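## Task

The door linking the rooms is locked. The bin of loose parts has already come through the pass box and sits on the floor just in front of it. Put the bin on the bench so that all of its underside rests on the bench top. The pass box crosses the wall, and neither of its doors will open unless the other one is completely closed; at the end, both doors must be completely closed. Release the bin and back the robot away afterwards. If either robot topples or is left leaning, the task counts as failed.

## Robot and tools

Robots: two identical Hello Robot Stretch 4 units named r1 and r2. Each has an omni-wheel base, a mast carrying a lift, an arm that telescopes straight forward, a three-joint wrist (yaw, pitch, roll) and a two-finger gripper. Each is about 1.6 m tall, and its base rim lies within 0.23 m of the base origin. Cameras per robot: rN_head_camera, rN_head_left_camera, rN_head_right_camera, rN_wrist_camera. Loose objects may occasionally get nudged by something external.

Frames: the base frame sits on the floor below the base centre, x ahead, y to the left, z up. hand_pose is reported in it, as a point between the open fingertips; with all wrist joints at 0 its axes line up with the base frame. Its printed value may be slightly wrong. The odometry frame is the base frame as it was when the scene began. Each robot reports only in its own frames, so relative positions between robots must be judged from images, lidar_m and wrist_depth_mm.

execute_actions: argument actions is a list holding one action object or nothing (empty list = just report state and images). The object has keys r1 and/or r2. Per robot you give base, joints, or both, optionally with pace and contact_limits; or end_of_arm on its own. Everything in one action starts at the same moment; parts may finish at different times.
- base: exactly one of translate_m (metres, -2 to 2, forward positive), strafe_m (metres, -2 to 2, left positive) or rotate_rad (radians, -3.2 to 3.2, counter-clockwise seen from above positive). These are offsets relative to where the base last measured itself in the latest state report, not destinations.
- joints: absolute targets, by name: lift_m 0 to 1.2; arm_m 0 to 0.55; wrist_yaw_rad -1.134 to 4.276 (0 points ahead, positive turns left, 3.14 tucked back, above 3.4 the arm may block it); wrist_pitch_rad -1.117 to 4.259 (0 level, 1.57 pointing down); wrist_roll_rad -1.117 to 4.259 (0 keeps fingers at equal height, positive turns clockwise viewed from behind); gripper_m -0.038 to 0.141 (fingertip gap; negative means fingers squeeze each other). Metres and radians. A target past its range is clipped and noted; any other bad value or unknown key rejects the whole call.
- pace: "slow", "default", "fast" or "max"; base top speed 0.1/0.3/0.4/0.6 m/s and turn rate 1/2/3/4 rad/s. With the lift above 0.2 m, speeds are further capped, down to 0.3 m/s and 1 rad/s at full height.
- contact_limits: {"arm_m": value}, 0 (gentlest) to 0.75 (firmest), default 0.5; the arm halts with contact_stop when pushing beyond it.
- end_of_arm: "enable_torque" re-energises wrist or gripper motors that switched off; they then hold in place.
- cameras: list of camera names or "all"; omitted or null gives all, [] gives none.
Anything left out of an action may still be driving toward an earlier target without the status showing it. If one call reports a stop, the rest of that reply's movement, wait and finished_scene calls are skipped.

wait: seconds 0 to 10; nothing new is commanded, returns the same report as an empty action.
zoom_image: camera name plus region [x0, y0, x1, y1] in image pixels from the top-left, at most 504 by 504; only cameras with full images in the latest result.
finished_scene: scene = current scene number; ends it irreversibly and tells you whether the task succeeded. Only call it once the goal is reached and stable.

Reading results: base_status and joint_status give how each motion ended: "done" (for the base, wheels turned the commanded amount even if slipping); "off_target" (resting short, maybe still pushing); "contact_stop_at_<key>" (hit something; that part may go slack, a slack lift can sag, a slack base can roll); "limit_stop_at_<name>", including limit_stop_at_tilt (leaning over 6 degrees, lift/arm/wheels slack and unresponsive) and limit_stop_at_own_body (about to hit itself, often when pitched up below -0.2 and rolled below -0.4 or above 4); "torque_fault" (wrist or gripper motor went limp; send enable_torque). Tolerances for done: lift and arm 0.004, yaw and roll 0.02, pitch 0.05, gripper 0.004. on_its_own lists uncommanded behaviour; "held at" is a held target, not a position. lidar_m: 12 distances in metres, 30-degree sectors, first straight ahead, counter-clockwise (4th left, 7th behind, 10th right); "-" means nothing seen or closer than 0.25 m; it sees from about 0.15 m up, including table tops, sees the other robot, misses clear objects and thin legs. wrist_depth_mm: 7 by 7 grid of depths, 100 to 2000 mm, row by row from the top left. base_odometry counts wheel turns only; heading -3.142 to 3.142, left positive. If turned_by_wheels and turned_by_imu disagree by over about 0.1 rad, the base likely slipped or bumped. base_tilt in degrees (forward, right positive) carries a fixed bias up to about 1.5. motor_effort is percent of maximum, peak in brackets; wheel effort positive means turning right. gripper_m and done do not prove a grasp; a firm squeeze at a command of 0 or above shows in gripper effort.

Gripping: command a gap smaller than the object; tighter squeezes harder and pulls the object toward the wrist. If fingertips jam on a surface, raise the lift. To unfold at the start, send lift_m 0.4 with wrist_yaw_rad 0 together.

Avoid: robots pressing into each other (a base touching the other robot must not drive further); sharp hits; carrying over 1 kg with arm_m above 0.2 while driving or turning, especially at fast paces; strong steady pushes or pulls with a high gripper; a level gripper holding over about 2 kg; dropping, slamming or slipping the bin. Two robots given the same move can differ by about 3 cm per metre, which strains a shared load. Release the bin and drive clear before ending.

Each tool is called after ">>>" in YAML: its name, and indented under it one key for each argument.

## Session

>>> execute_actions:
  actions: []

Scene clock: 0.00 s.
r1.base_odometry: x=+0.000 y=+0.000 heading=+0.000 (m, m, rad; r1's odometry frame)
r1.turned_by_wheels: +0.000 (rad since the last result)
r1.turned_by_imu: +0.000 (rad since the last result)
r1.base_tilt: forward=-0.3 right=-0.1 (deg)
r1.lidar_m: 0.78 0.80 0.69 0.64 0.66 0.90 1.71 2.19 2.37 3.63 1.16 0.83
r1.base_status: not commanded
r1.joint_positions: lift_m=+0.235 arm_m=-0.003 wrist_yaw_rad=+3.100 wrist_pitch_rad=+0.020 wrist_roll_rad=-0.003 gripper_m=+0.057
r1.joint_status: not commanded
r1.motor_effort: lift_m=+21 arm_m=-1 wrist_yaw_rad=+0 wrist_pitch_rad=-7 wrist_roll_rad=-2 gripper_m=-3 wheel_0=+0 wheel_1=+0 wheel_2=+0 (%)
r1.hand_pose: x=-0.1162 y=+0.0993 z=+0.4075 quat_wxyz=(+0.021, -0.010, -0.001, +1.000) (m; r1's base frame)
r1.wrist_depth_mm: - 144 - - 1708 976 715 / - 122 208 - 1756 1008 723 / - 123 172 - 1808 1025 723 / 121 146 273 - 1863 1042 732 / 224 - - - 1708 1042 741 / 233 1499 1205 1308 202 931 741 / 227 1042 960 - 976 854 759
r2.base_odometry: x=+0.000 y=+0.000 heading=+0.000 (m, m, rad; r2's odometry frame)
r2.turned_by_wheels: +0.000 (rad since the last result)
r2.turned_by_imu: +0.000 (rad since the last result)
r2.base_tilt: forward=-0.4 right=-1.0 (deg)
r2.lidar_m: 0.86 1.27 3.27 2.33 2.00 2.26 1.34 1.03 0.99 1.07 0.81 0.79
r2.base_status: not commanded
r2.joint_positions: lift_m=+0.167 arm_m=-0.001 wrist_yaw_rad=+3.040 wrist_pitch_rad=+0.003 wrist_roll_rad=+0.016 gripper_m=+0.057
r2.joint_status: not commanded
r2.motor_effort: lift_m=+18 arm_m=-1 wrist_yaw_rad=-1 wrist_pitch_rad=-5 wrist_roll_rad=-1 gripper_m=-3 wheel_0=-1 wheel_1=+0 wheel_2=+0 (%)
r2.hand_pose: x=-0.1082 y=+0.1163 z=+0.3438 quat_wxyz=(+0.051, -0.001, +0.008, +0.999) (m; r2's base frame)
r2.wrist_depth_mm: - 143 1618 - - - - / 106 143 1661 1983 - - - / 112 144 264 - - - - / 142 171 1576 - - - - / 1042 1255 1499 - - - - / 1008 1182 196 1205 200 1182 1182 / 831 768 854 - 820 768 820
pictures: r1_head_camera, r1_head_left_camera, r1_head_right_camera, r1_wrist_camera, r2_head_camera, r2_head_left_camera, r2_head_right_camera, r2_wrist_camera
Images, in order (width x height): r1_head_camera 420x560, r1_head_left_camera 420x672, r1_head_right_camera 420x672, r1_wrist_camera 616x392, r2_head_camera 420x560, r2_head_left_camera 420x672, r2_head_right_camera 420x672, r2_wrist_camera 616x392.

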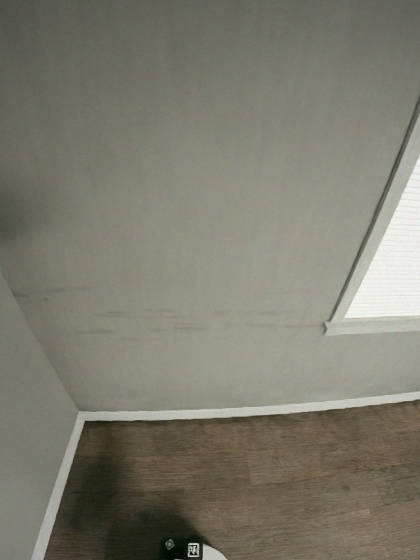

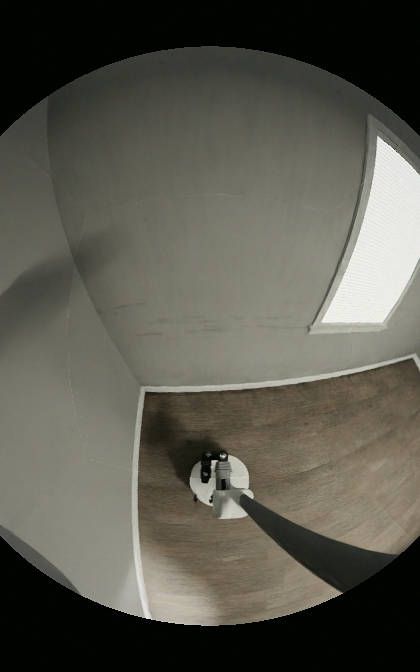

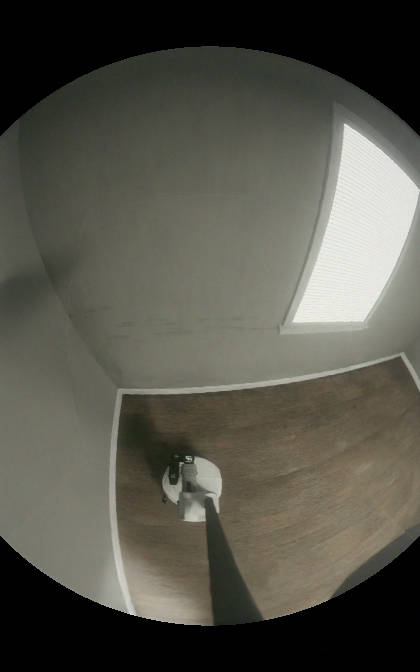

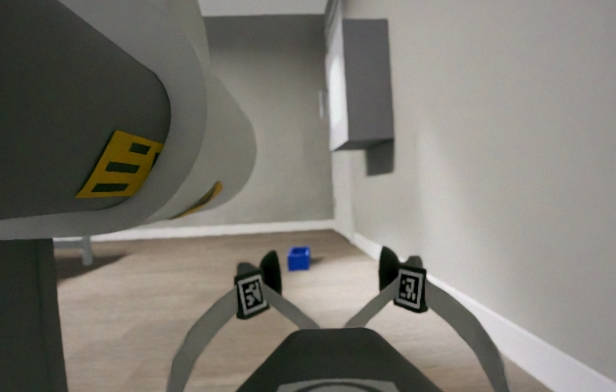

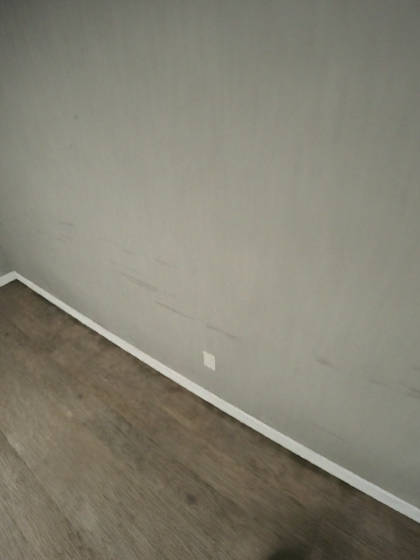

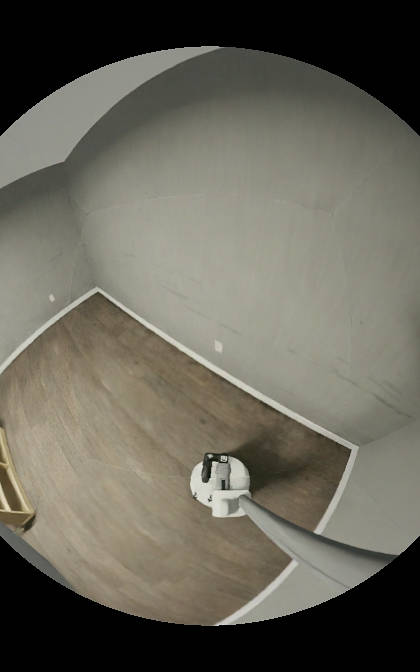

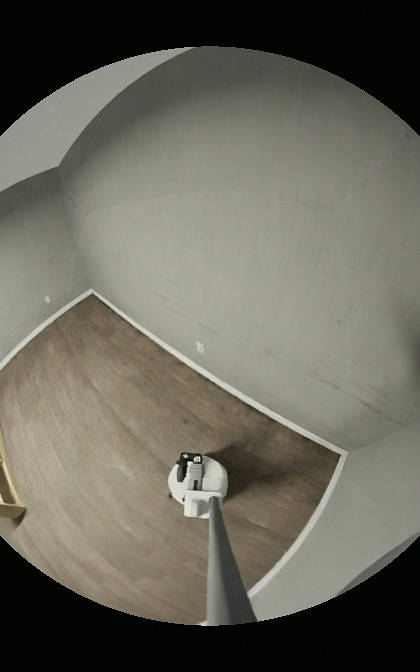

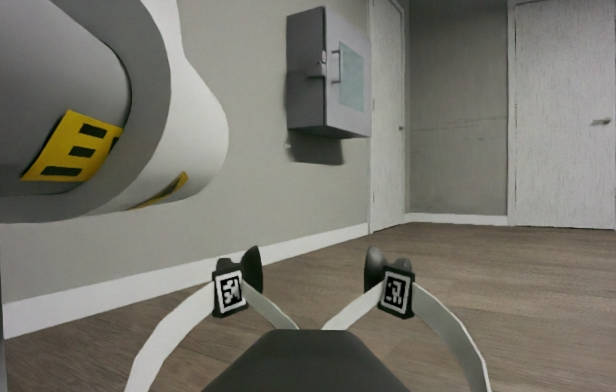

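>>> execute_actions:
  actions:
    - {"r1":{"base":{"rotate_rad":-3.14},"joints":{"lift_m":0.4,"wrist_yaw_rad":0,"gripper_m":0.14},"pace":"fast"},"r2":{"base":{"rotate_rad":2.7},"pace":"fast"}}
  cameras: []

>>> execute_actions:
  actions:
    - {"r1":{"base":{"translate_m":1.2},"joints":{"wrist_pitch_rad":0.8},"pace":"fast"},"r2":{"base":{"translate_m":1.2},"joints":{"lift_m":0.7,"wrist_yaw_rad":-0.9},"pace":"fast"}}
  cameras: ["r1_head_camera","r1_head_left_camera","r1_wrist_camera","r2_head_right_camera","r2_wrist_camera"]

Scene clock: 3.27 s.
r1.base_odometry: x=+0.000 y=+0.000 heading=-3.140 (m, m, rad; r1's odometry frame)
r1.turned_by_wheels: -3.140 (rad since the last result)
r1.turned_by_imu: -3.120 (rad since the last result)
r1.base_tilt: forward=-0.2 right=+0.0 (deg)
r1.lidar_m: 1.68 2.19 2.39 3.64 1.12 0.83 0.80 0.82 0.70 0.62 0.67 0.89
r1.base_status: done
r1.joint_positions: lift_m=+0.400 arm_m=-0.003 wrist_yaw_rad=+0.000 wrist_pitch_rad=+0.020 wrist_roll_rad=-0.003 gripper_m=+0.140
r1.joint_status: all done
r1.motor_effort: lift_m=+24(27) arm_m=+0(1) wrist_yaw_rad=-2(8) wrist_pitch_rad=-6(7) wrist_roll_rad=-2(2) gripper_m=+4(4) wheel_0=-1(7) wheel_1=+0(3) wheel_2=-1(9) (%)
r1.hand_pose: x=+0.4569 y=-0.0873 z=+0.5723 quat_wxyz=(+1.000, -0.002, +0.010, +0.000) (m; r1's base frame)
r1.wrist_depth_mm: - - - - 1430 1060 759 / - - - - 1430 1078 750 / - - - - 1464 1118 768 / - - - - - 1118 788 / - - - - - 1008 788 / - 1983 1576 1708 1537 946 788 / 1366 1308 1397 - 1308 1138 778
r2.base_odometry: x=+0.000 y=+0.000 heading=+2.700 (m, m, rad; r2's odometry frame)
r2.turned_by_wheels: +2.700 (rad since the last result)
r2.turned_by_imu: +2.686 (rad since the last result)
r2.base_tilt: forward=-0.6 right=-1.1 (deg)
r2.lidar_m: 2.07 1.31 1.00 0.99 1.03 0.81 0.78 0.85 1.34 3.28 2.32 2.01
r2.base_status: done
r2.joint_positions: lift_m=+0.167 arm_m=-0.001 wrist_yaw_rad=+3.040 wrist_pitch_rad=+0.003 wrist_roll_rad=+0.016 gripper_m=+0.057
r2.joint_status: not commanded
r2.motor_effort: lift_m=+18(18) arm_m=-1(1) wrist_yaw_rad=-1(1) wrist_pitch_rad=-6(6) wrist_roll_rad=+0(1) gripper_m=-5(4) wheel_0=-1(8) wheel_1=+1(6) wheel_2=+0(10) (%)
r2.hand_pose: x=-0.1082 y=+0.1163 z=+0.3438 quat_wxyz=(+0.051, -0.001, +0.008, +0.999) (m; r2's base frame)
r2.wrist_depth_mm: - 143 904 904 891 878 866 / 106 144 904 891 904 891 878 / 112 144 264 917 891 878 866 / 142 171 946 917 904 904 878 / 960 946 931 917 904 904 891 / 960 931 197 931 200 891 891 / 842 778 854 - 820 768 820
pictures: none
No camera images: the call's "cameras" was empty. Leave "cameras" out to get every camera's image.

Scene clock: 7.63 s.
r1.base_odometry: x=-1.200 y=-0.002 heading=-3.140 (m, m, rad; r1's odometry frame)
r1.turned_by_wheels: +0.000 (rad since the last result)
r1.turned_by_imu: -0.004 (rad since the last result)
r1.base_tilt: forward=-0.3 right=-0.1 (deg)
r1.lidar_m: 1.05 2.81 1.42 1.99 2.96 2.06 1.98 0.90 0.61 0.58 0.58 0.60
r1.base_status: done
r1.joint_positions: lift_m=+0.400 arm_m=-0.003 wrist_yaw_rad=+0.000 wrist_pitch_rad=+0.802 wrist_roll_rad=-0.003 gripper_m=+0.140
r1.joint_status: all done
r1.motor_effort: lift_m=+24(24) arm_m=-1(1) wrist_yaw_rad=-1(0) wrist_pitch_rad=-3(4) wrist_roll_rad=-2(2) gripper_m=-1(2) wheel_0=-1(6) wheel_1=-1(5) wheel_2=-1(13) (%)
r1.hand_pose: x=+0.3690 y=-0.0874 z=+0.3706 quat_wxyz=(+0.921, -0.001, +0.390, +0.001) (m; r1's base frame)
r1.wrist_depth_mm: 1618 1537 1464 1430 1308 976 691 / 1281 1205 1160 1118 1098 976 691 / 1008 976 946 904 904 878 707 / 854 831 809 750 768 759 707 / 732 723 707 691 676 661 647 / 640 627 591 603 574 569 580 / 574 569 564 - 544 535 525
r2.base_odometry: x=-1.085 y=+0.513 heading=+2.700 (m, m, rad; r2's odometry frame)
r2.turned_by_wheels: +0.000 (rad since the last result)
r2.turned_by_imu: -0.002 (rad since the last result)
r2.base_tilt: forward=-0.4 right=-0.9 (deg)
r2.lidar_m: 2.31 0.79 0.75 0.84 0.94 1.43 1.97 2.16 3.20 1.67 1.20 2.78
r2.base_status: done
r2.joint_positions: lift_m=+0.700 arm_m=-0.001 wrist_yaw_rad=-0.900 wrist_pitch_rad=+0.003 wrist_roll_rad=+0.016 gripper_m=+0.057
r2.joint_status: all done
r2.motor_effort: lift_m=+21(23) arm_m=-1(1) wrist_yaw_rad=-2(7) wrist_pitch_rad=-6(6) wrist_roll_rad=-1(1) gripper_m=-4(5) wheel_0=+0(8) wheel_1=+0(6) wheel_2=+1(13) (%)
r2.hand_pose: x=+0.2808 y=-0.2803 z=+0.8770 quat_wxyz=(+0.900, +0.008, -0.002, -0.435) (m; r2's base frame)
r2.wrist_depth_mm: - - - - - - - / - - - - - - - / - - - - - - - / - - - - - - - / - - - - - 1708 - / - - 197 - 200 1430 - / 1921 1808 - - 1098 1160 1863
pictures: r1_head_camera, r1_head_left_camera, r1_wrist_camera, r2_head_right_camera, r2_wrist_camera
Images, in order (width x height): r1_head_camera 420x560, r1_head_left_camera 420x672, r1_wrist_camera 616x392, r2_head_right_camera 420x672, r2_wrist_camera 616x392.

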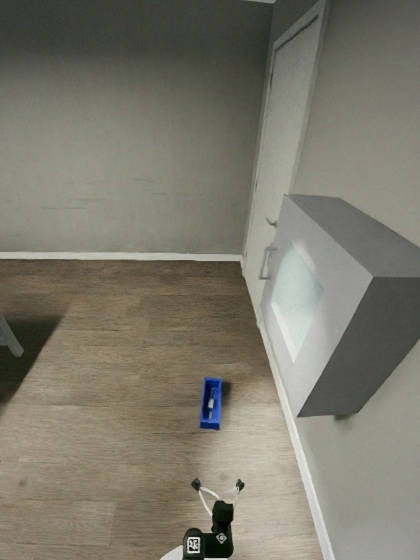

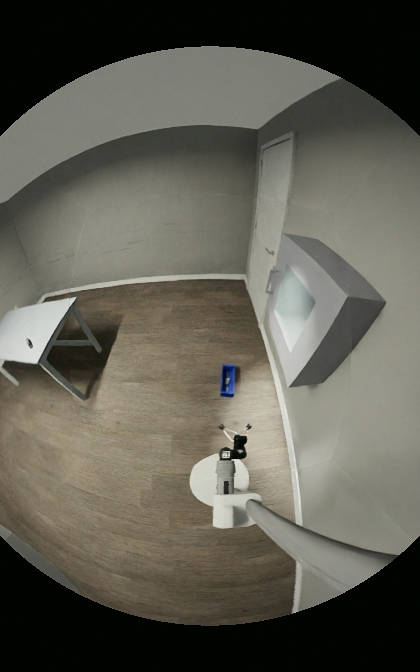

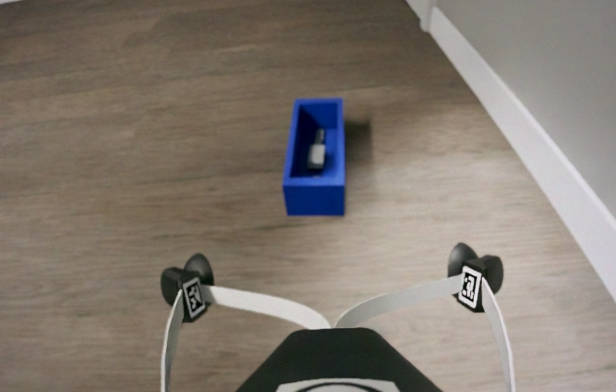

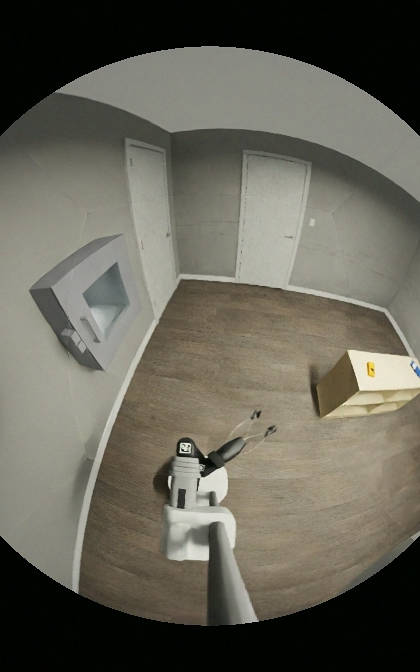

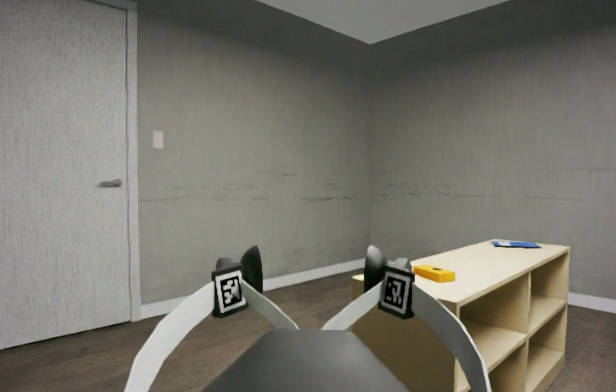

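>>> execute_actions:
  actions:
    - {"r1":{"base":{"translate_m":0.3},"joints":{"wrist_pitch_rad":1.57,"arm_m":0.38,"lift_m":0.33},"pace":"fast"},"r2":{"joints":{"wrist_yaw_rad":0.8}}}
  cameras: ["r1_head_camera","r1_head_right_camera","r1_wrist_camera","r2_wrist_camera"]

Scene clock: 10.43 s.
r1.base_odometry: x=-1.500 y=-0.002 heading=-3.140 (m, m, rad; r1's odometry frame)
r1.turned_by_wheels: +0.000 (rad since the last result)
r1.turned_by_imu: -0.002 (rad since the last result)
r1.base_tilt: forward=-0.1 right=+0.0 (deg)
r1.lidar_m: 1.91 2.53 1.41 1.35 3.43 2.41 2.27 0.88 0.61 0.56 0.38 0.46
r1.base_status: done
r1.joint_positions: lift_m=+0.330 arm_m=+0.379 wrist_yaw_rad=+0.000 wrist_pitch_rad=+1.570 wrist_roll_rad=-0.003 gripper_m=+0.140
r1.joint_status: all done
r1.motor_effort: lift_m=+16(19) arm_m=+6(8) wrist_yaw_rad=-3(1) wrist_pitch_rad=+1(4) wrist_roll_rad=-2(2) gripper_m=+0(0) wheel_0=-1(5) wheel_1=-1(4) wheel_2=-1(10) (%)
r1.hand_pose: x=+0.5502 y=-0.0874 z=+0.2201 quat_wxyz=(+0.707, -0.001, +0.707, +0.001) (m; r1's base frame)
r1.wrist_depth_mm: 462 455 449 449 439 433 430 / 462 455 452 375 439 436 433 / 466 455 452 436 442 436 433 / 462 459 452 427 439 439 433 / 462 459 452 436 442 439 433 / 466 459 452 387 436 439 436 / 466 459 455 - 442 439 436
r2.base_odometry: x=-1.085 y=+0.513 heading=+2.700 (m, m, rad; r2's odometry frame)
r2.turned_by_wheels: +0.000 (rad since the last result)
r2.turned_by_imu: -0.001 (rad since the last result)
r2.base_tilt: forward=-0.5 right=-1.0 (deg)
r2.lidar_m: 2.29 0.79 0.76 0.86 0.94 1.42 1.98 2.16 3.22 1.69 1.21 2.79
r2.base_status: not commanded
r2.joint_positions: lift_m=+0.700 arm_m=-0.001 wrist_yaw_rad=+0.800 wrist_pitch_rad=+0.003 wrist_roll_rad=+0.016 gripper_m=+0.057
r2.joint_status: all done
r2.motor_effort: lift_m=+21(22) arm_m=-1(1) wrist_yaw_rad=-1(4) wrist_pitch_rad=-7(6) wrist_roll_rad=+0(2) gripper_m=-4(5) wheel_0=+0(0) wheel_1=+0(0) wheel_2=+1(1) (%)
r2.hand_pose: x=+0.4337 y=+0.1459 z=+0.8770 quat_wxyz=(+0.921, +0.007, +0.005, +0.389) (m; r2's base frame)
r2.wrist_depth_mm: 699 768 654 741 946 1499 - / 707 768 654 1182 931 1464 - / 707 768 640 1308 960 1537 - / 699 778 647 1308 960 1499 - / 707 778 647 788 891 1537 - / 699 788 197 759 200 1576 - / 699 768 866 - 1336 1464 1863
pictures: r1_head_camera, r1_head_right_camera, r1_wrist_camera, r2_wrist_camera
Images, in order (width x height): r1_head_camera 420x560, r1_head_right_camera 420x672, r1_wrist_camera 616x392, r2_wrist_camera 616x392.

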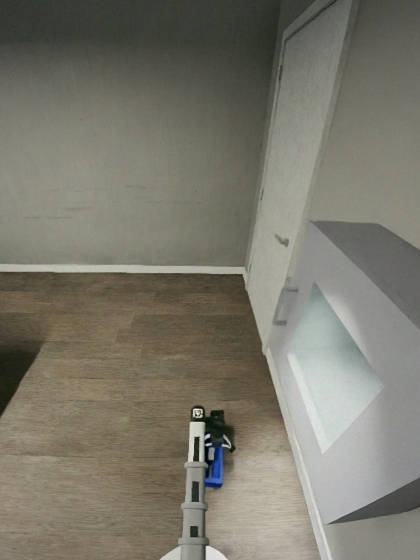

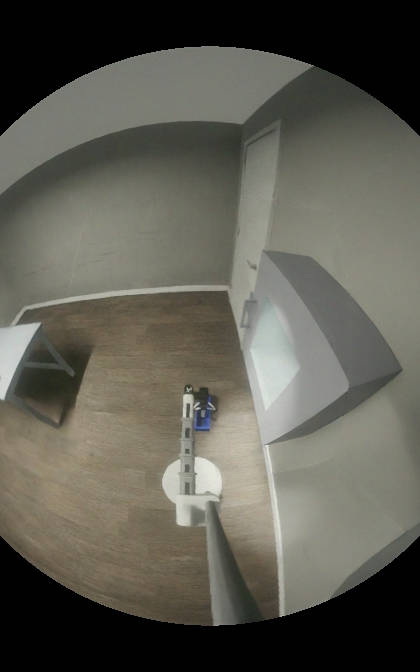

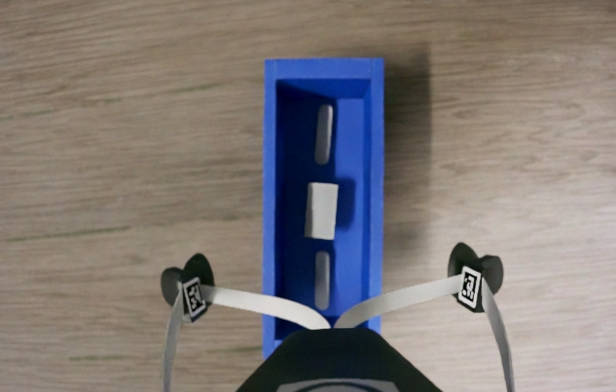

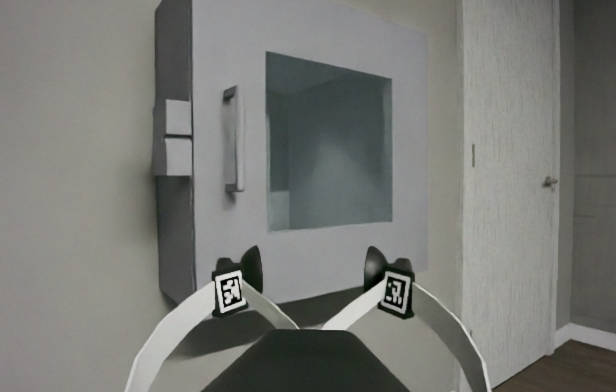

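>>> execute_actions:
  actions:
    - {"r1":{"joints":{"arm_m":0.41,"lift_m":0.175}}}
  cameras: ["r1_wrist_camera"]

>>> execute_actions:
  actions:
    - {"r1":{"joints":{"gripper_m":0.03}}}
  cameras: ["r1_wrist_camera"]

>>> execute_actions:
  actions:
    - {"r1":{"joints":{"lift_m":0.4,"arm_m":0.15},"base":{"strafe_m":0.4}}}
  cameras: ["r1_wrist_camera"]

>>> execute_actions:
  actions:
    - {"r1":{"joints":{"lift_m":1.05},"base":{"rotate_rad":1.3},"pace":"slow"}}
  cameras: ["r1_wrist_camera","r1_head_camera","r1_head_left_camera"]

Scene clock: 13.17 s.
r1.base_odometry: x=-1.500 y=-0.002 heading=-3.140 (m, m, rad; r1's odometry frame)
r1.turned_by_wheels: +0.000 (rad since the last result)
r1.turned_by_imu: -0.001 (rad since the last result)
r1.base_tilt: forward=-0.2 right=+0.0 (deg)
r1.lidar_m: 1.92 2.50 1.39 1.36 3.41 2.41 2.27 0.88 0.61 0.57 0.38 0.47
r1.base_status: not commanded
r1.joint_positions: lift_m=+0.175 arm_m=+0.409 wrist_yaw_rad=+0.000 wrist_pitch_rad=+1.570 wrist_roll_rad=-0.003 gripper_m=+0.140
r1.joint_status: all done
r1.motor_effort: lift_m=+16(14) arm_m=+6(8) wrist_yaw_rad=-3(4) wrist_pitch_rad=+0(0) wrist_roll_rad=-2(2) gripper_m=+3(3) wheel_0=-1(1) wheel_1=-1(1) wheel_2=-1(1) (%)
r1.hand_pose: x=+0.5800 y=-0.0874 z=+0.0651 quat_wxyz=(+0.707, -0.001, +0.707, +0.001) (m; r1's base frame)
r1.wrist_depth_mm: 300 297 294 202 200 283 281 / 301 298 294 274 241 285 282 / 301 298 296 282 278 286 282 / 303 298 296 282 279 286 283 / 304 300 224 281 281 285 283 / 304 300 205 251 200 286 283 / 304 301 297 - 201 287 285
r2.base_odometry: x=-1.085 y=+0.513 heading=+2.700 (m, m, rad; r2's odometry frame)
r2.turned_by_wheels: +0.000 (rad since the last result)
r2.turned_by_imu: -0.001 (rad since the last result)
r2.base_tilt: forward=-0.5 right=-1.0 (deg)
r2.lidar_m: 2.29 0.79 0.77 0.85 0.96 1.39 1.97 2.16 3.21 1.66 1.21 2.77
r2.base_status: not commanded
r2.joint_positions: lift_m=+0.700 arm_m=-0.001 wrist_yaw_rad=+0.800 wrist_pitch_rad=+0.003 wrist_roll_rad=+0.016 gripper_m=+0.057
r2.joint_status: not commanded
r2.motor_effort: lift_m=+21(21) arm_m=-1(1) wrist_yaw_rad=-1(0) wrist_pitch_rad=-4(5) wrist_roll_rad=+0(0) gripper_m=-4(4) wheel_0=+0(0) wheel_1=+0(0) wheel_2=+1(1) (%)
r2.hand_pose: x=+0.4337 y=+0.1459 z=+0.8770 quat_wxyz=(+0.921, +0.007, +0.005, +0.389) (m; r2's base frame)
r2.wrist_depth_mm: 691 768 654 750 960 1499 - / 699 768 661 1229 917 1499 - / 699 759 634 1308 946 1537 - / 707 778 654 1308 960 1537 - / 715 778 640 778 891 1537 - / 715 788 197 768 200 1537 - / 715 768 878 - 1336 1430 1863
pictures: r1_wrist_camera
Images, in order (width x height): r1_wrist_camera 616x392.

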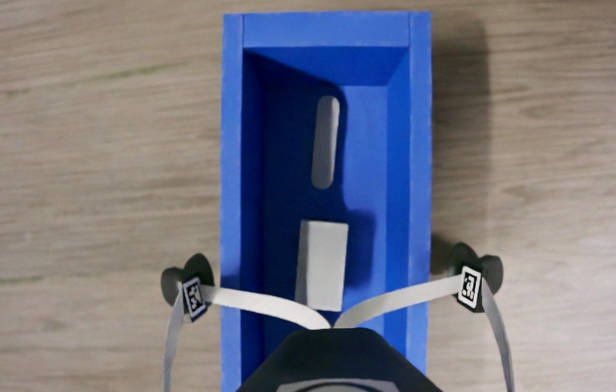

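Scene clock: 15.27 s.
r1.base_odometry: x=-1.500 y=-0.002 heading=-3.140 (m, m, rad; r1's odometry frame)
r1.turned_by_wheels: +0.000 (rad since the last result)
r1.turned_by_imu: -0.001 (rad since the last result)
r1.base_tilt: forward=-0.3 right=-0.1 (deg)
r1.lidar_m: 0.45 2.51 1.39 1.36 3.43 2.39 2.29 0.89 0.62 0.56 0.39 0.48
r1.base_status: not commanded
r1.joint_positions: lift_m=+0.175 arm_m=+0.409 wrist_yaw_rad=+0.000 wrist_pitch_rad=+1.570 wrist_roll_rad=-0.003 gripper_m=+0.031
r1.joint_status: all done
r1.motor_effort: lift_m=+18(18) arm_m=+6(7) wrist_yaw_rad=-1(0) wrist_pitch_rad=+0(0) wrist_roll_rad=-2(1) gripper_m=-38(37) wheel_0=-1(1) wheel_1=-1(1) wheel_2=-1(1) (%)
r1.hand_pose: x=+0.5799 y=-0.0874 z=+0.0649 quat_wxyz=(+0.707, -0.001, +0.707, +0.001) (m; r1's base frame)
r1.wrist_depth_mm: 298 296 196 178 178 282 279 / 300 297 239 255 224 282 281 / 300 297 240 257 254 283 279 / 301 298 241 256 254 283 281 / 301 298 240 225 254 283 282 / 303 298 183 225 252 174 281 / 303 298 200 - 175 286 -
r2.base_odometry: x=-1.085 y=+0.513 heading=+2.700 (m, m, rad; r2's odometry frame)
r2.turned_by_wheels: +0.000 (rad since the last result)
r2.turned_by_imu: +0.000 (rad since the last result)
r2.base_tilt: forward=-0.5 right=-1.1 (deg)
r2.lidar_m: 2.31 0.80 0.74 0.84 0.95 1.42 1.97 2.16 3.20 1.69 1.20 2.77
r2.base_status: not commanded
r2.joint_positions: lift_m=+0.700 arm_m=-0.001 wrist_yaw_rad=+0.800 wrist_pitch_rad=+0.003 wrist_roll_rad=+0.016 gripper_m=+0.057
r2.joint_status: not commanded
r2.motor_effort: lift_m=+21(21) arm_m=+0(1) wrist_yaw_rad=-1(0) wrist_pitch_rad=-5(6) wrist_roll_rad=-1(1) gripper_m=-5(4) wheel_0=+0(0) wheel_1=+0(0) wheel_2=+1(1) (%)
r2.hand_pose: x=+0.4337 y=+0.1459 z=+0.8770 quat_wxyz=(+0.921, +0.007, +0.005, +0.389) (m; r2's base frame)
r2.wrist_depth_mm: 683 778 654 741 946 1499 - / 699 778 654 1182 917 1537 - / 707 759 634 1308 946 1537 - / 707 768 654 1308 976 1499 - / 707 778 634 778 891 1576 - / 707 778 197 750 200 1576 - / 699 768 878 - 1308 1430 1921
pictures: r1_wrist_camera
Images, in order (width x height): r1_wrist_camera 616x392.

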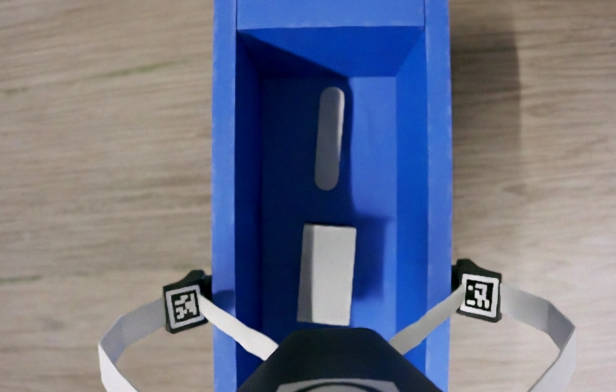

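Scene clock: 17.93 s.
r1.base_odometry: x=-1.500 y=-0.402 heading=-3.140 (m, m, rad; r1's odometry frame)
r1.turned_by_wheels: +0.000 (rad since the last result)
r1.turned_by_imu: -0.001 (rad since the last result)
r1.base_tilt: forward=-0.2 right=+0.0 (deg)
r1.lidar_m: 2.42 1.38 0.98 0.96 3.40 2.46 2.27 1.45 1.02 0.77 0.76 0.25
r1.base_status: done
r1.joint_positions: lift_m=+0.399 arm_m=+0.151 wrist_yaw_rad=+0.000 wrist_pitch_rad=+1.570 wrist_roll_rad=-0.003 gripper_m=+0.031
r1.joint_status: all done
r1.motor_effort: lift_m=+27(28) arm_m=-6(7) wrist_yaw_rad=-1(1) wrist_pitch_rad=+0(2) wrist_roll_rad=-2(2) gripper_m=-35(38) wheel_0=+1(8) wheel_1=+0(6) wheel_2=-1(3) (%)
r1.hand_pose: x=+0.3221 y=-0.0874 z=+0.2892 quat_wxyz=(+0.707, -0.001, +0.707, +0.001) (m; r1's base frame)
r1.wrist_depth_mm: 530 525 196 178 178 500 496 / 535 525 239 256 224 504 496 / 535 530 240 257 254 500 500 / 535 530 241 257 254 504 496 / 535 530 240 224 254 504 500 / 539 530 183 225 253 174 500 / 539 530 200 - 174 508 -
r2.base_odometry: x=-1.085 y=+0.513 heading=+2.700 (m, m, rad; r2's odometry frame)
r2.turned_by_wheels: +0.000 (rad since the last result)
r2.turned_by_imu: -0.001 (rad since the last result)
r2.base_tilt: forward=-0.5 right=-1.1 (deg)
r2.lidar_m: 2.30 0.76 0.75 0.85 0.94 1.44 1.95 2.13 3.20 1.68 1.21 2.79
r2.base_status: not commanded
r2.joint_positions: lift_m=+0.700 arm_m=-0.001 wrist_yaw_rad=+0.800 wrist_pitch_rad=+0.003 wrist_roll_rad=+0.016 gripper_m=+0.057
r2.joint_status: not commanded
r2.motor_effort: lift_m=+21(21) arm_m=-1(1) wrist_yaw_rad=-1(1) wrist_pitch_rad=-7(5) wrist_roll_rad=+0(1) gripper_m=-6(4) wheel_0=+0(0) wheel_1=+0(0) wheel_2=+1(1) (%)
r2.hand_pose: x=+0.4337 y=+0.1459 z=+0.8770 quat_wxyz=(+0.921, +0.007, +0.005, +0.389) (m; r2's base frame)
r2.wrist_depth_mm: 691 768 654 741 931 1537 - / 691 768 654 1205 917 1499 - / 715 759 634 1281 960 1499 - / 715 768 647 1308 960 1576 - / 707 788 640 778 891 1537 - / 715 788 198 759 200 1576 - / 707 768 878 - 1336 1464 1863
pictures: r1_wrist_camera
Images, in order (width x height): r1_wrist_camera 616x392.

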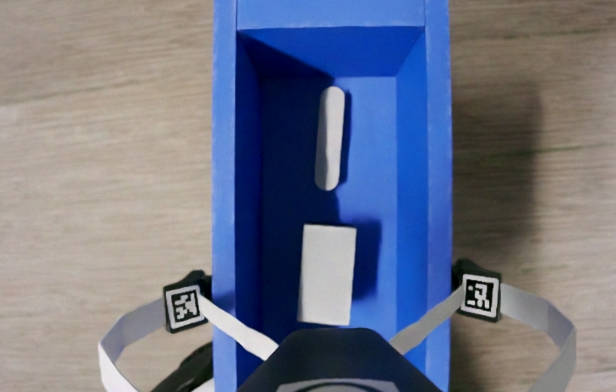

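Scene clock: 23.30 s.
r1.base_odometry: x=-1.500 y=-0.402 heading=-1.841 (m, m, rad; r1's odometry frame)
r1.turned_by_wheels: +1.300 (rad since the last result)
r1.turned_by_imu: +1.290 (rad since the last result)
r1.base_tilt: forward=-0.2 right=+0.0 (deg)
r1.lidar_m: 0.25 3.30 2.80 2.30 2.22 1.21 0.99 0.76 0.84 1.74 2.42 0.25
r1.base_status: done
r1.joint_positions: lift_m=+1.049 arm_m=+0.151 wrist_yaw_rad=+0.000 wrist_pitch_rad=+1.570 wrist_roll_rad=-0.003 gripper_m=+0.031
r1.joint_status: all done
r1.motor_effort: lift_m=+27(26) arm_m=-6(6) wrist_yaw_rad=-1(0) wrist_pitch_rad=+0(0) wrist_roll_rad=-2(2) gripper_m=-37(38) wheel_0=-1(4) wheel_1=-1(3) wheel_2=+0(4) (%)
r1.hand_pose: x=+0.3222 y=-0.0874 z=+0.9391 quat_wxyz=(+0.707, -0.001, +0.707, +0.001) (m; r1's base frame)
r1.wrist_depth_mm: 1205 1182 196 179 177 1138 1118 / 1205 1182 240 255 224 1118 1118 / 1205 1205 240 257 254 1138 1118 / 1205 1205 240 257 254 1138 1138 / 1205 1205 240 225 254 1138 1138 / 1205 1205 183 224 252 174 1138 / 1229 1205 200 - 175 1138 1138
r2.base_odometry: x=-1.085 y=+0.513 heading=+2.700 (m, m, rad; r2's odometry frame)
r2.turned_by_wheels: +0.000 (rad since the last result)
r2.turned_by_imu: -0.001 (rad since the last result)
r2.base_tilt: forward=-0.5 right=-1.0 (deg)
r2.lidar_m: 2.29 0.78 0.77 0.84 0.93 1.41 1.97 2.16 3.20 1.69 1.20 2.78
r2.base_status: not commanded
r2.joint_positions: lift_m=+0.700 arm_m=-0.001 wrist_yaw_rad=+0.800 wrist_pitch_rad=+0.003 wrist_roll_rad=+0.016 gripper_m=+0.057
r2.joint_status: not commanded
r2.motor_effort: lift_m=+21(21) arm_m=-1(1) wrist_yaw_rad=-1(0) wrist_pitch_rad=-4(5) wrist_roll_rad=+0(0) gripper_m=-2(4) wheel_0=+0(0) wheel_1=+0(0) wheel_2=+1(1) (%)
r2.hand_pose: x=+0.4337 y=+0.1459 z=+0.8770 quat_wxyz=(+0.921, +0.007, +0.005, +0.389) (m; r2's base frame)
r2.wrist_depth_mm: 707 768 654 750 931 1499 - / 699 768 654 1182 917 1499 - / 707 750 640 1336 960 1537 - / 715 778 654 1281 960 1537 - / 707 788 640 788 891 1537 - / 707 778 196 778 200 1537 - / 715 759 891 - 1336 1464 1921
pictures: r1_head_camera, r1_head_left_camera, r1_wrist_camera
Images, in order (width x height): r1_head_camera 420x560, r1_head_left_camera 420x672, r1_wrist_camera 616x392.

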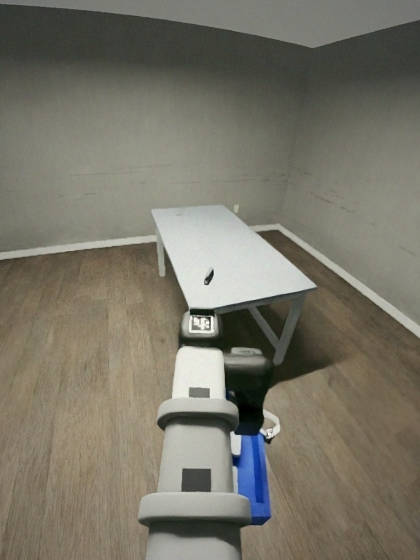

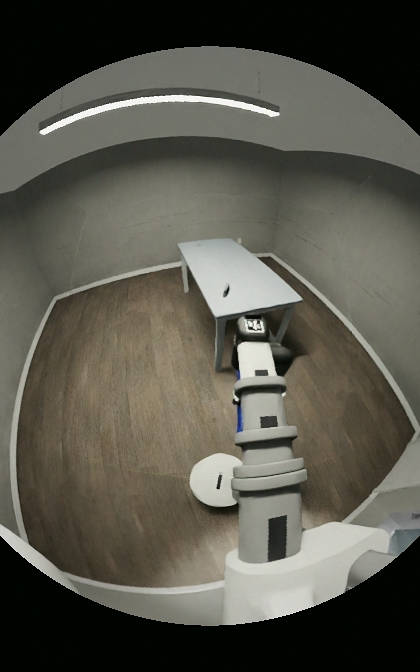

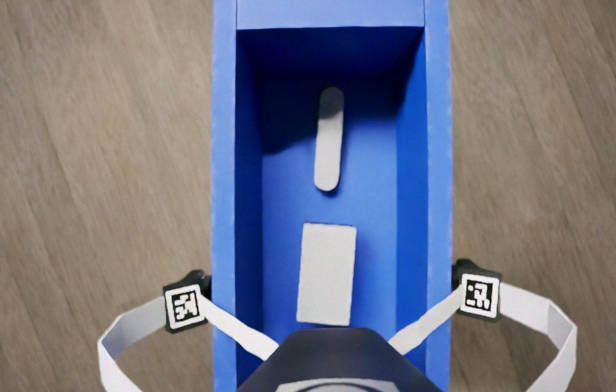

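>>> execute_actions:
  actions:
    - {"r1":{"base":{"rotate_rad":-0.17},"joints":{"lift_m":1.12}}}
  cameras: []

>>> execute_actions:
  actions:
    - {"r1":{"base":{"translate_m":0.65}}}
  cameras: []

>>> execute_actions:
  actions:
    - {"r1":{"joints":{"arm_m":0.53}}}
  cameras: ["r1_wrist_camera","r1_head_camera","r1_head_right_camera"]

Scene clock: 25.47 s.
r1.base_odometry: x=-1.500 y=-0.402 heading=-2.011 (m, m, rad; r1's odometry frame)
r1.turned_by_wheels: -0.170 (rad since the last result)
r1.turned_by_imu: -0.170 (rad since the last result)
r1.base_tilt: forward=-0.2 right=-0.1 (deg)
r1.lidar_m: 0.25 1.18 3.19 2.39 2.29 1.38 1.00 0.74 0.78 1.12 2.42 0.25
r1.base_status: done
r1.joint_positions: lift_m=+1.119 arm_m=+0.151 wrist_yaw_rad=+0.000 wrist_pitch_rad=+1.570 wrist_roll_rad=-0.003 gripper_m=+0.031
r1.joint_status: all done
r1.motor_effort: lift_m=+27(26) arm_m=-6(6) wrist_yaw_rad=+1(0) wrist_pitch_rad=-1(0) wrist_roll_rad=-1(2) gripper_m=-38(35) wheel_0=-1(4) wheel_1=+1(6) wheel_2=-1(6) (%)
r1.hand_pose: x=+0.3221 y=-0.0874 z=+1.0092 quat_wxyz=(+0.707, -0.001, +0.707, +0.001) (m; r1's base frame)
r1.wrist_depth_mm: 1255 1255 196 178 178 1205 1182 / 1281 1255 240 256 224 1205 1205 / 1281 1255 241 256 254 1205 1205 / 1281 1281 241 257 254 1205 1205 / 1281 1281 241 225 253 1205 1205 / 1281 1281 183 225 253 174 1205 / 1308 1255 200 - 174 1229 1205
r2.base_odometry: x=-1.085 y=+0.513 heading=+2.700 (m, m, rad; r2's odometry frame)
r2.turned_by_wheels: +0.000 (rad since the last result)
r2.turned_by_imu: +0.000 (rad since the last result)
r2.base_tilt: forward=-0.5 right=-1.0 (deg)
r2.lidar_m: 2.30 0.78 0.75 0.86 0.94 1.41 1.96 2.15 3.24 1.68 1.21 2.77
r2.base_status: not commanded
r2.joint_positions: lift_m=+0.700 arm_m=-0.001 wrist_yaw_rad=+0.800 wrist_pitch_rad=+0.003 wrist_roll_rad=+0.016 gripper_m=+0.057
r2.joint_status: not commanded
r2.motor_effort: lift_m=+21(21) arm_m=-1(1) wrist_yaw_rad=-1(1) wrist_pitch_rad=-5(5) wrist_roll_rad=-1(3) gripper_m=-5(5) wheel_0=+0(0) wheel_1=+0(0) wheel_2=+1(1) (%)
r2.hand_pose: x=+0.4337 y=+0.1459 z=+0.8770 quat_wxyz=(+0.921, +0.007, +0.005, +0.389) (m; r2's base frame)
r2.wrist_depth_mm: 699 768 661 741 946 1499 - / 707 778 661 1182 931 1499 - / 707 759 634 1308 946 1499 - / 715 778 654 1308 960 1537 - / 715 788 634 778 878 1537 - / 707 788 197 768 200 1537 - / 707 759 878 - 1281 1464 1808
pictures: none
No camera images: the call's "cameras" was empty. Leave "cameras" out to get every camera's image.

Scene clock: 29.10 s.
r1.base_odometry: x=-1.776 y=-0.990 heading=-2.011 (m, m, rad; r1's odometry frame)
r1.turned_by_wheels: +0.000 (rad since the last result)
r1.turned_by_imu: -0.002 (rad since the last result)
r1.base_tilt: forward=-0.2 right=-0.1 (deg)
r1.lidar_m: 0.25 0.34 2.88 2.71 2.58 2.13 1.59 1.30 1.33 2.18 2.10 0.25
r1.base_status: done
r1.joint_positions: lift_m=+1.119 arm_m=+0.151 wrist_yaw_rad=+0.000 wrist_pitch_rad=+1.570 wrist_roll_rad=-0.003 gripper_m=+0.031
r1.joint_status: not commanded
r1.motor_effort: lift_m=+27(27) arm_m=-6(6) wrist_yaw_rad=+0(2) wrist_pitch_rad=+0(0) wrist_roll_rad=-2(2) gripper_m=-37(37) wheel_0=-2(5) wheel_1=+0(4) wheel_2=+0(6) (%)
r1.hand_pose: x=+0.3222 y=-0.0874 z=+1.0092 quat_wxyz=(+0.707, -0.001, +0.707, +0.001) (m; r1's base frame)
r1.wrist_depth_mm: 488 484 196 178 178 585 1205 / 488 484 240 256 224 1205 1182 / 492 484 241 257 255 1205 1205 / 1308 488 242 257 255 1205 1205 / 1308 1281 240 225 255 1205 1205 / 1281 1281 183 224 252 174 1182 / 1308 1281 200 - 175 1229 1205
r2.base_odometry: x=-1.085 y=+0.513 heading=+2.700 (m, m, rad; r2's odometry frame)
r2.turned_by_wheels: +0.000 (rad since the last result)
r2.turned_by_imu: -0.001 (rad since the last result)
r2.base_tilt: forward=-0.4 right=-1.0 (deg)
r2.lidar_m: 2.31 0.77 0.76 0.85 0.94 1.42 1.97 2.15 3.21 1.69 1.19 2.79
r2.base_status: not commanded
r2.joint_positions: lift_m=+0.700 arm_m=-0.001 wrist_yaw_rad=+0.800 wrist_pitch_rad=+0.003 wrist_roll_rad=+0.016 gripper_m=+0.057
r2.joint_status: not commanded
r2.motor_effort: lift_m=+21(21) arm_m=-1(1) wrist_yaw_rad=-1(0) wrist_pitch_rad=-5(5) wrist_roll_rad=+0(0) gripper_m=-3(4) wheel_0=+0(0) wheel_1=+0(0) wheel_2=+1(1) (%)
r2.hand_pose: x=+0.4337 y=+0.1459 z=+0.8770 quat_wxyz=(+0.921, +0.007, +0.005, +0.389) (m; r2's base frame)
r2.wrist_depth_mm: 699 778 654 750 946 1537 - / 699 768 654 1160 917 1499 - / 707 768 640 1308 946 1537 - / 707 778 654 1308 946 1537 - / 707 788 640 768 878 1537 - / 715 788 197 768 201 1537 - / 715 759 878 - 1336 1430 1863
pictures: none
No camera images: the call's "cameras" was empty. Leave "cameras" out to get every camera's image.

Scene clock: 31.33 s.
r1.base_odometry: x=-1.776 y=-0.990 heading=-2.011 (m, m, rad; r1's odometry frame)
r1.turned_by_wheels: +0.000 (rad since the last result)
r1.turned_by_imu: -0.001 (rad since the last result)
r1.base_tilt: forward=-0.3 right=-0.1 (deg)
r1.lidar_m: 0.35 0.33 2.84 2.71 2.56 2.19 1.59 1.29 1.30 2.16 2.11 0.48
r1.base_status: not commanded
r1.joint_positions: lift_m=+1.119 arm_m=+0.529 wrist_yaw_rad=+0.000 wrist_pitch_rad=+1.570 wrist_roll_rad=-0.003 gripper_m=+0.031
r1.joint_status: all done
r1.motor_effort: lift_m=+27(27) arm_m=+6(8) wrist_yaw_rad=-2(2) wrist_pitch_rad=+1(2) wrist_roll_rad=-2(2) gripper_m=-34(36) wheel_0=-2(2) wheel_1=+0(1) wheel_2=+0(0) (%)
r1.hand_pose: x=+0.7000 y=-0.0874 z=+1.0092 quat_wxyz=(+0.707, -0.001, +0.707, +0.001) (m; r1's base frame)
r1.wrist_depth_mm: 488 484 196 178 178 1205 1205 / 492 484 239 256 224 459 1182 / 488 484 240 257 254 462 1182 / 488 484 242 257 254 462 459 / 492 484 240 225 254 459 459 / 492 442 183 225 252 175 1205 / 492 477 200 - 175 1229 1205
r2.base_odometry: x=-1.085 y=+0.513 heading=+2.700 (m, m, rad; r2's odometry frame)
r2.turned_by_wheels: +0.000 (rad since the last result)
r2.turned_by_imu: -0.001 (rad since the last result)
r2.base_tilt: forward=-0.6 right=-1.0 (deg)
r2.lidar_m: 2.29 0.79 0.77 0.86 0.93 1.43 1.97 2.14 3.23 1.68 1.20 2.79
r2.base_status: not commanded
r2.joint_positions: lift_m=+0.700 arm_m=-0.001 wrist_yaw_rad=+0.800 wrist_pitch_rad=+0.003 wrist_roll_rad=+0.016 gripper_m=+0.057
r2.joint_status: not commanded
r2.motor_effort: lift_m=+21(21) arm_m=-1(1) wrist_yaw_rad=+0(0) wrist_pitch_rad=-7(6) wrist_roll_rad=+1(1) gripper_m=-3(3) wheel_0=+0(0) wheel_1=+0(0) wheel_2=+1(1) (%)
r2.hand_pose: x=+0.4337 y=+0.1459 z=+0.8770 quat_wxyz=(+0.921, +0.007, +0.005, +0.389) (m; r2's base frame)
r2.wrist_depth_mm: 699 768 661 750 931 1499 - / 707 768 654 1205 917 1499 - / 707 759 640 1336 960 1499 - / 699 778 647 1308 976 1537 - / 707 788 647 768 891 1576 - / 707 788 197 759 200 1576 - / 699 778 878 - 1336 1430 1808
pictures: r1_head_camera, r1_head_right_camera, r1_wrist_camera
Images, in order (width x height): r1_head_camera 420x560, r1_head_right_camera 420x672, r1_wrist_camera 616x392.

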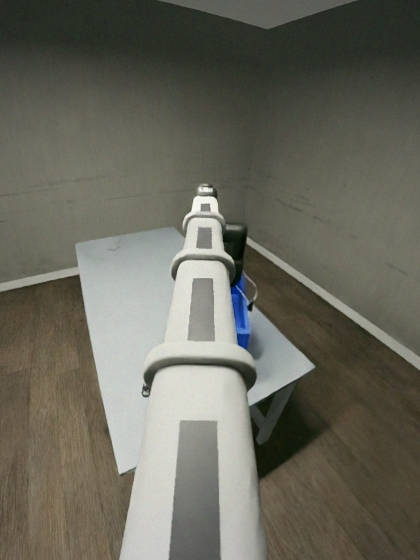

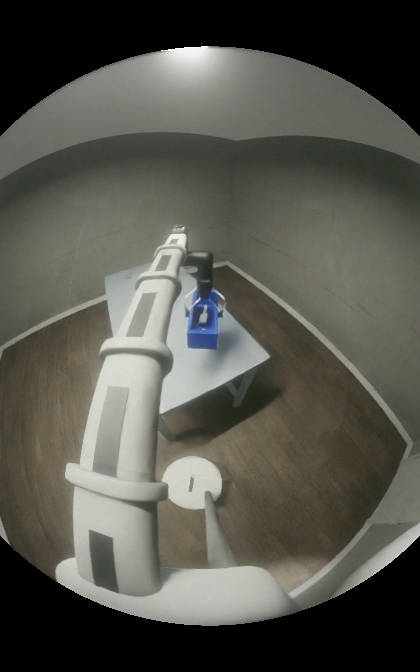

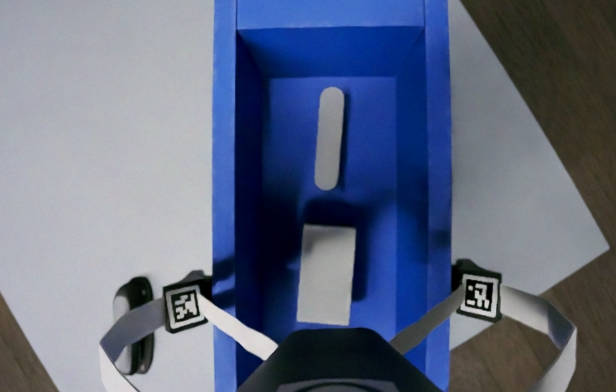

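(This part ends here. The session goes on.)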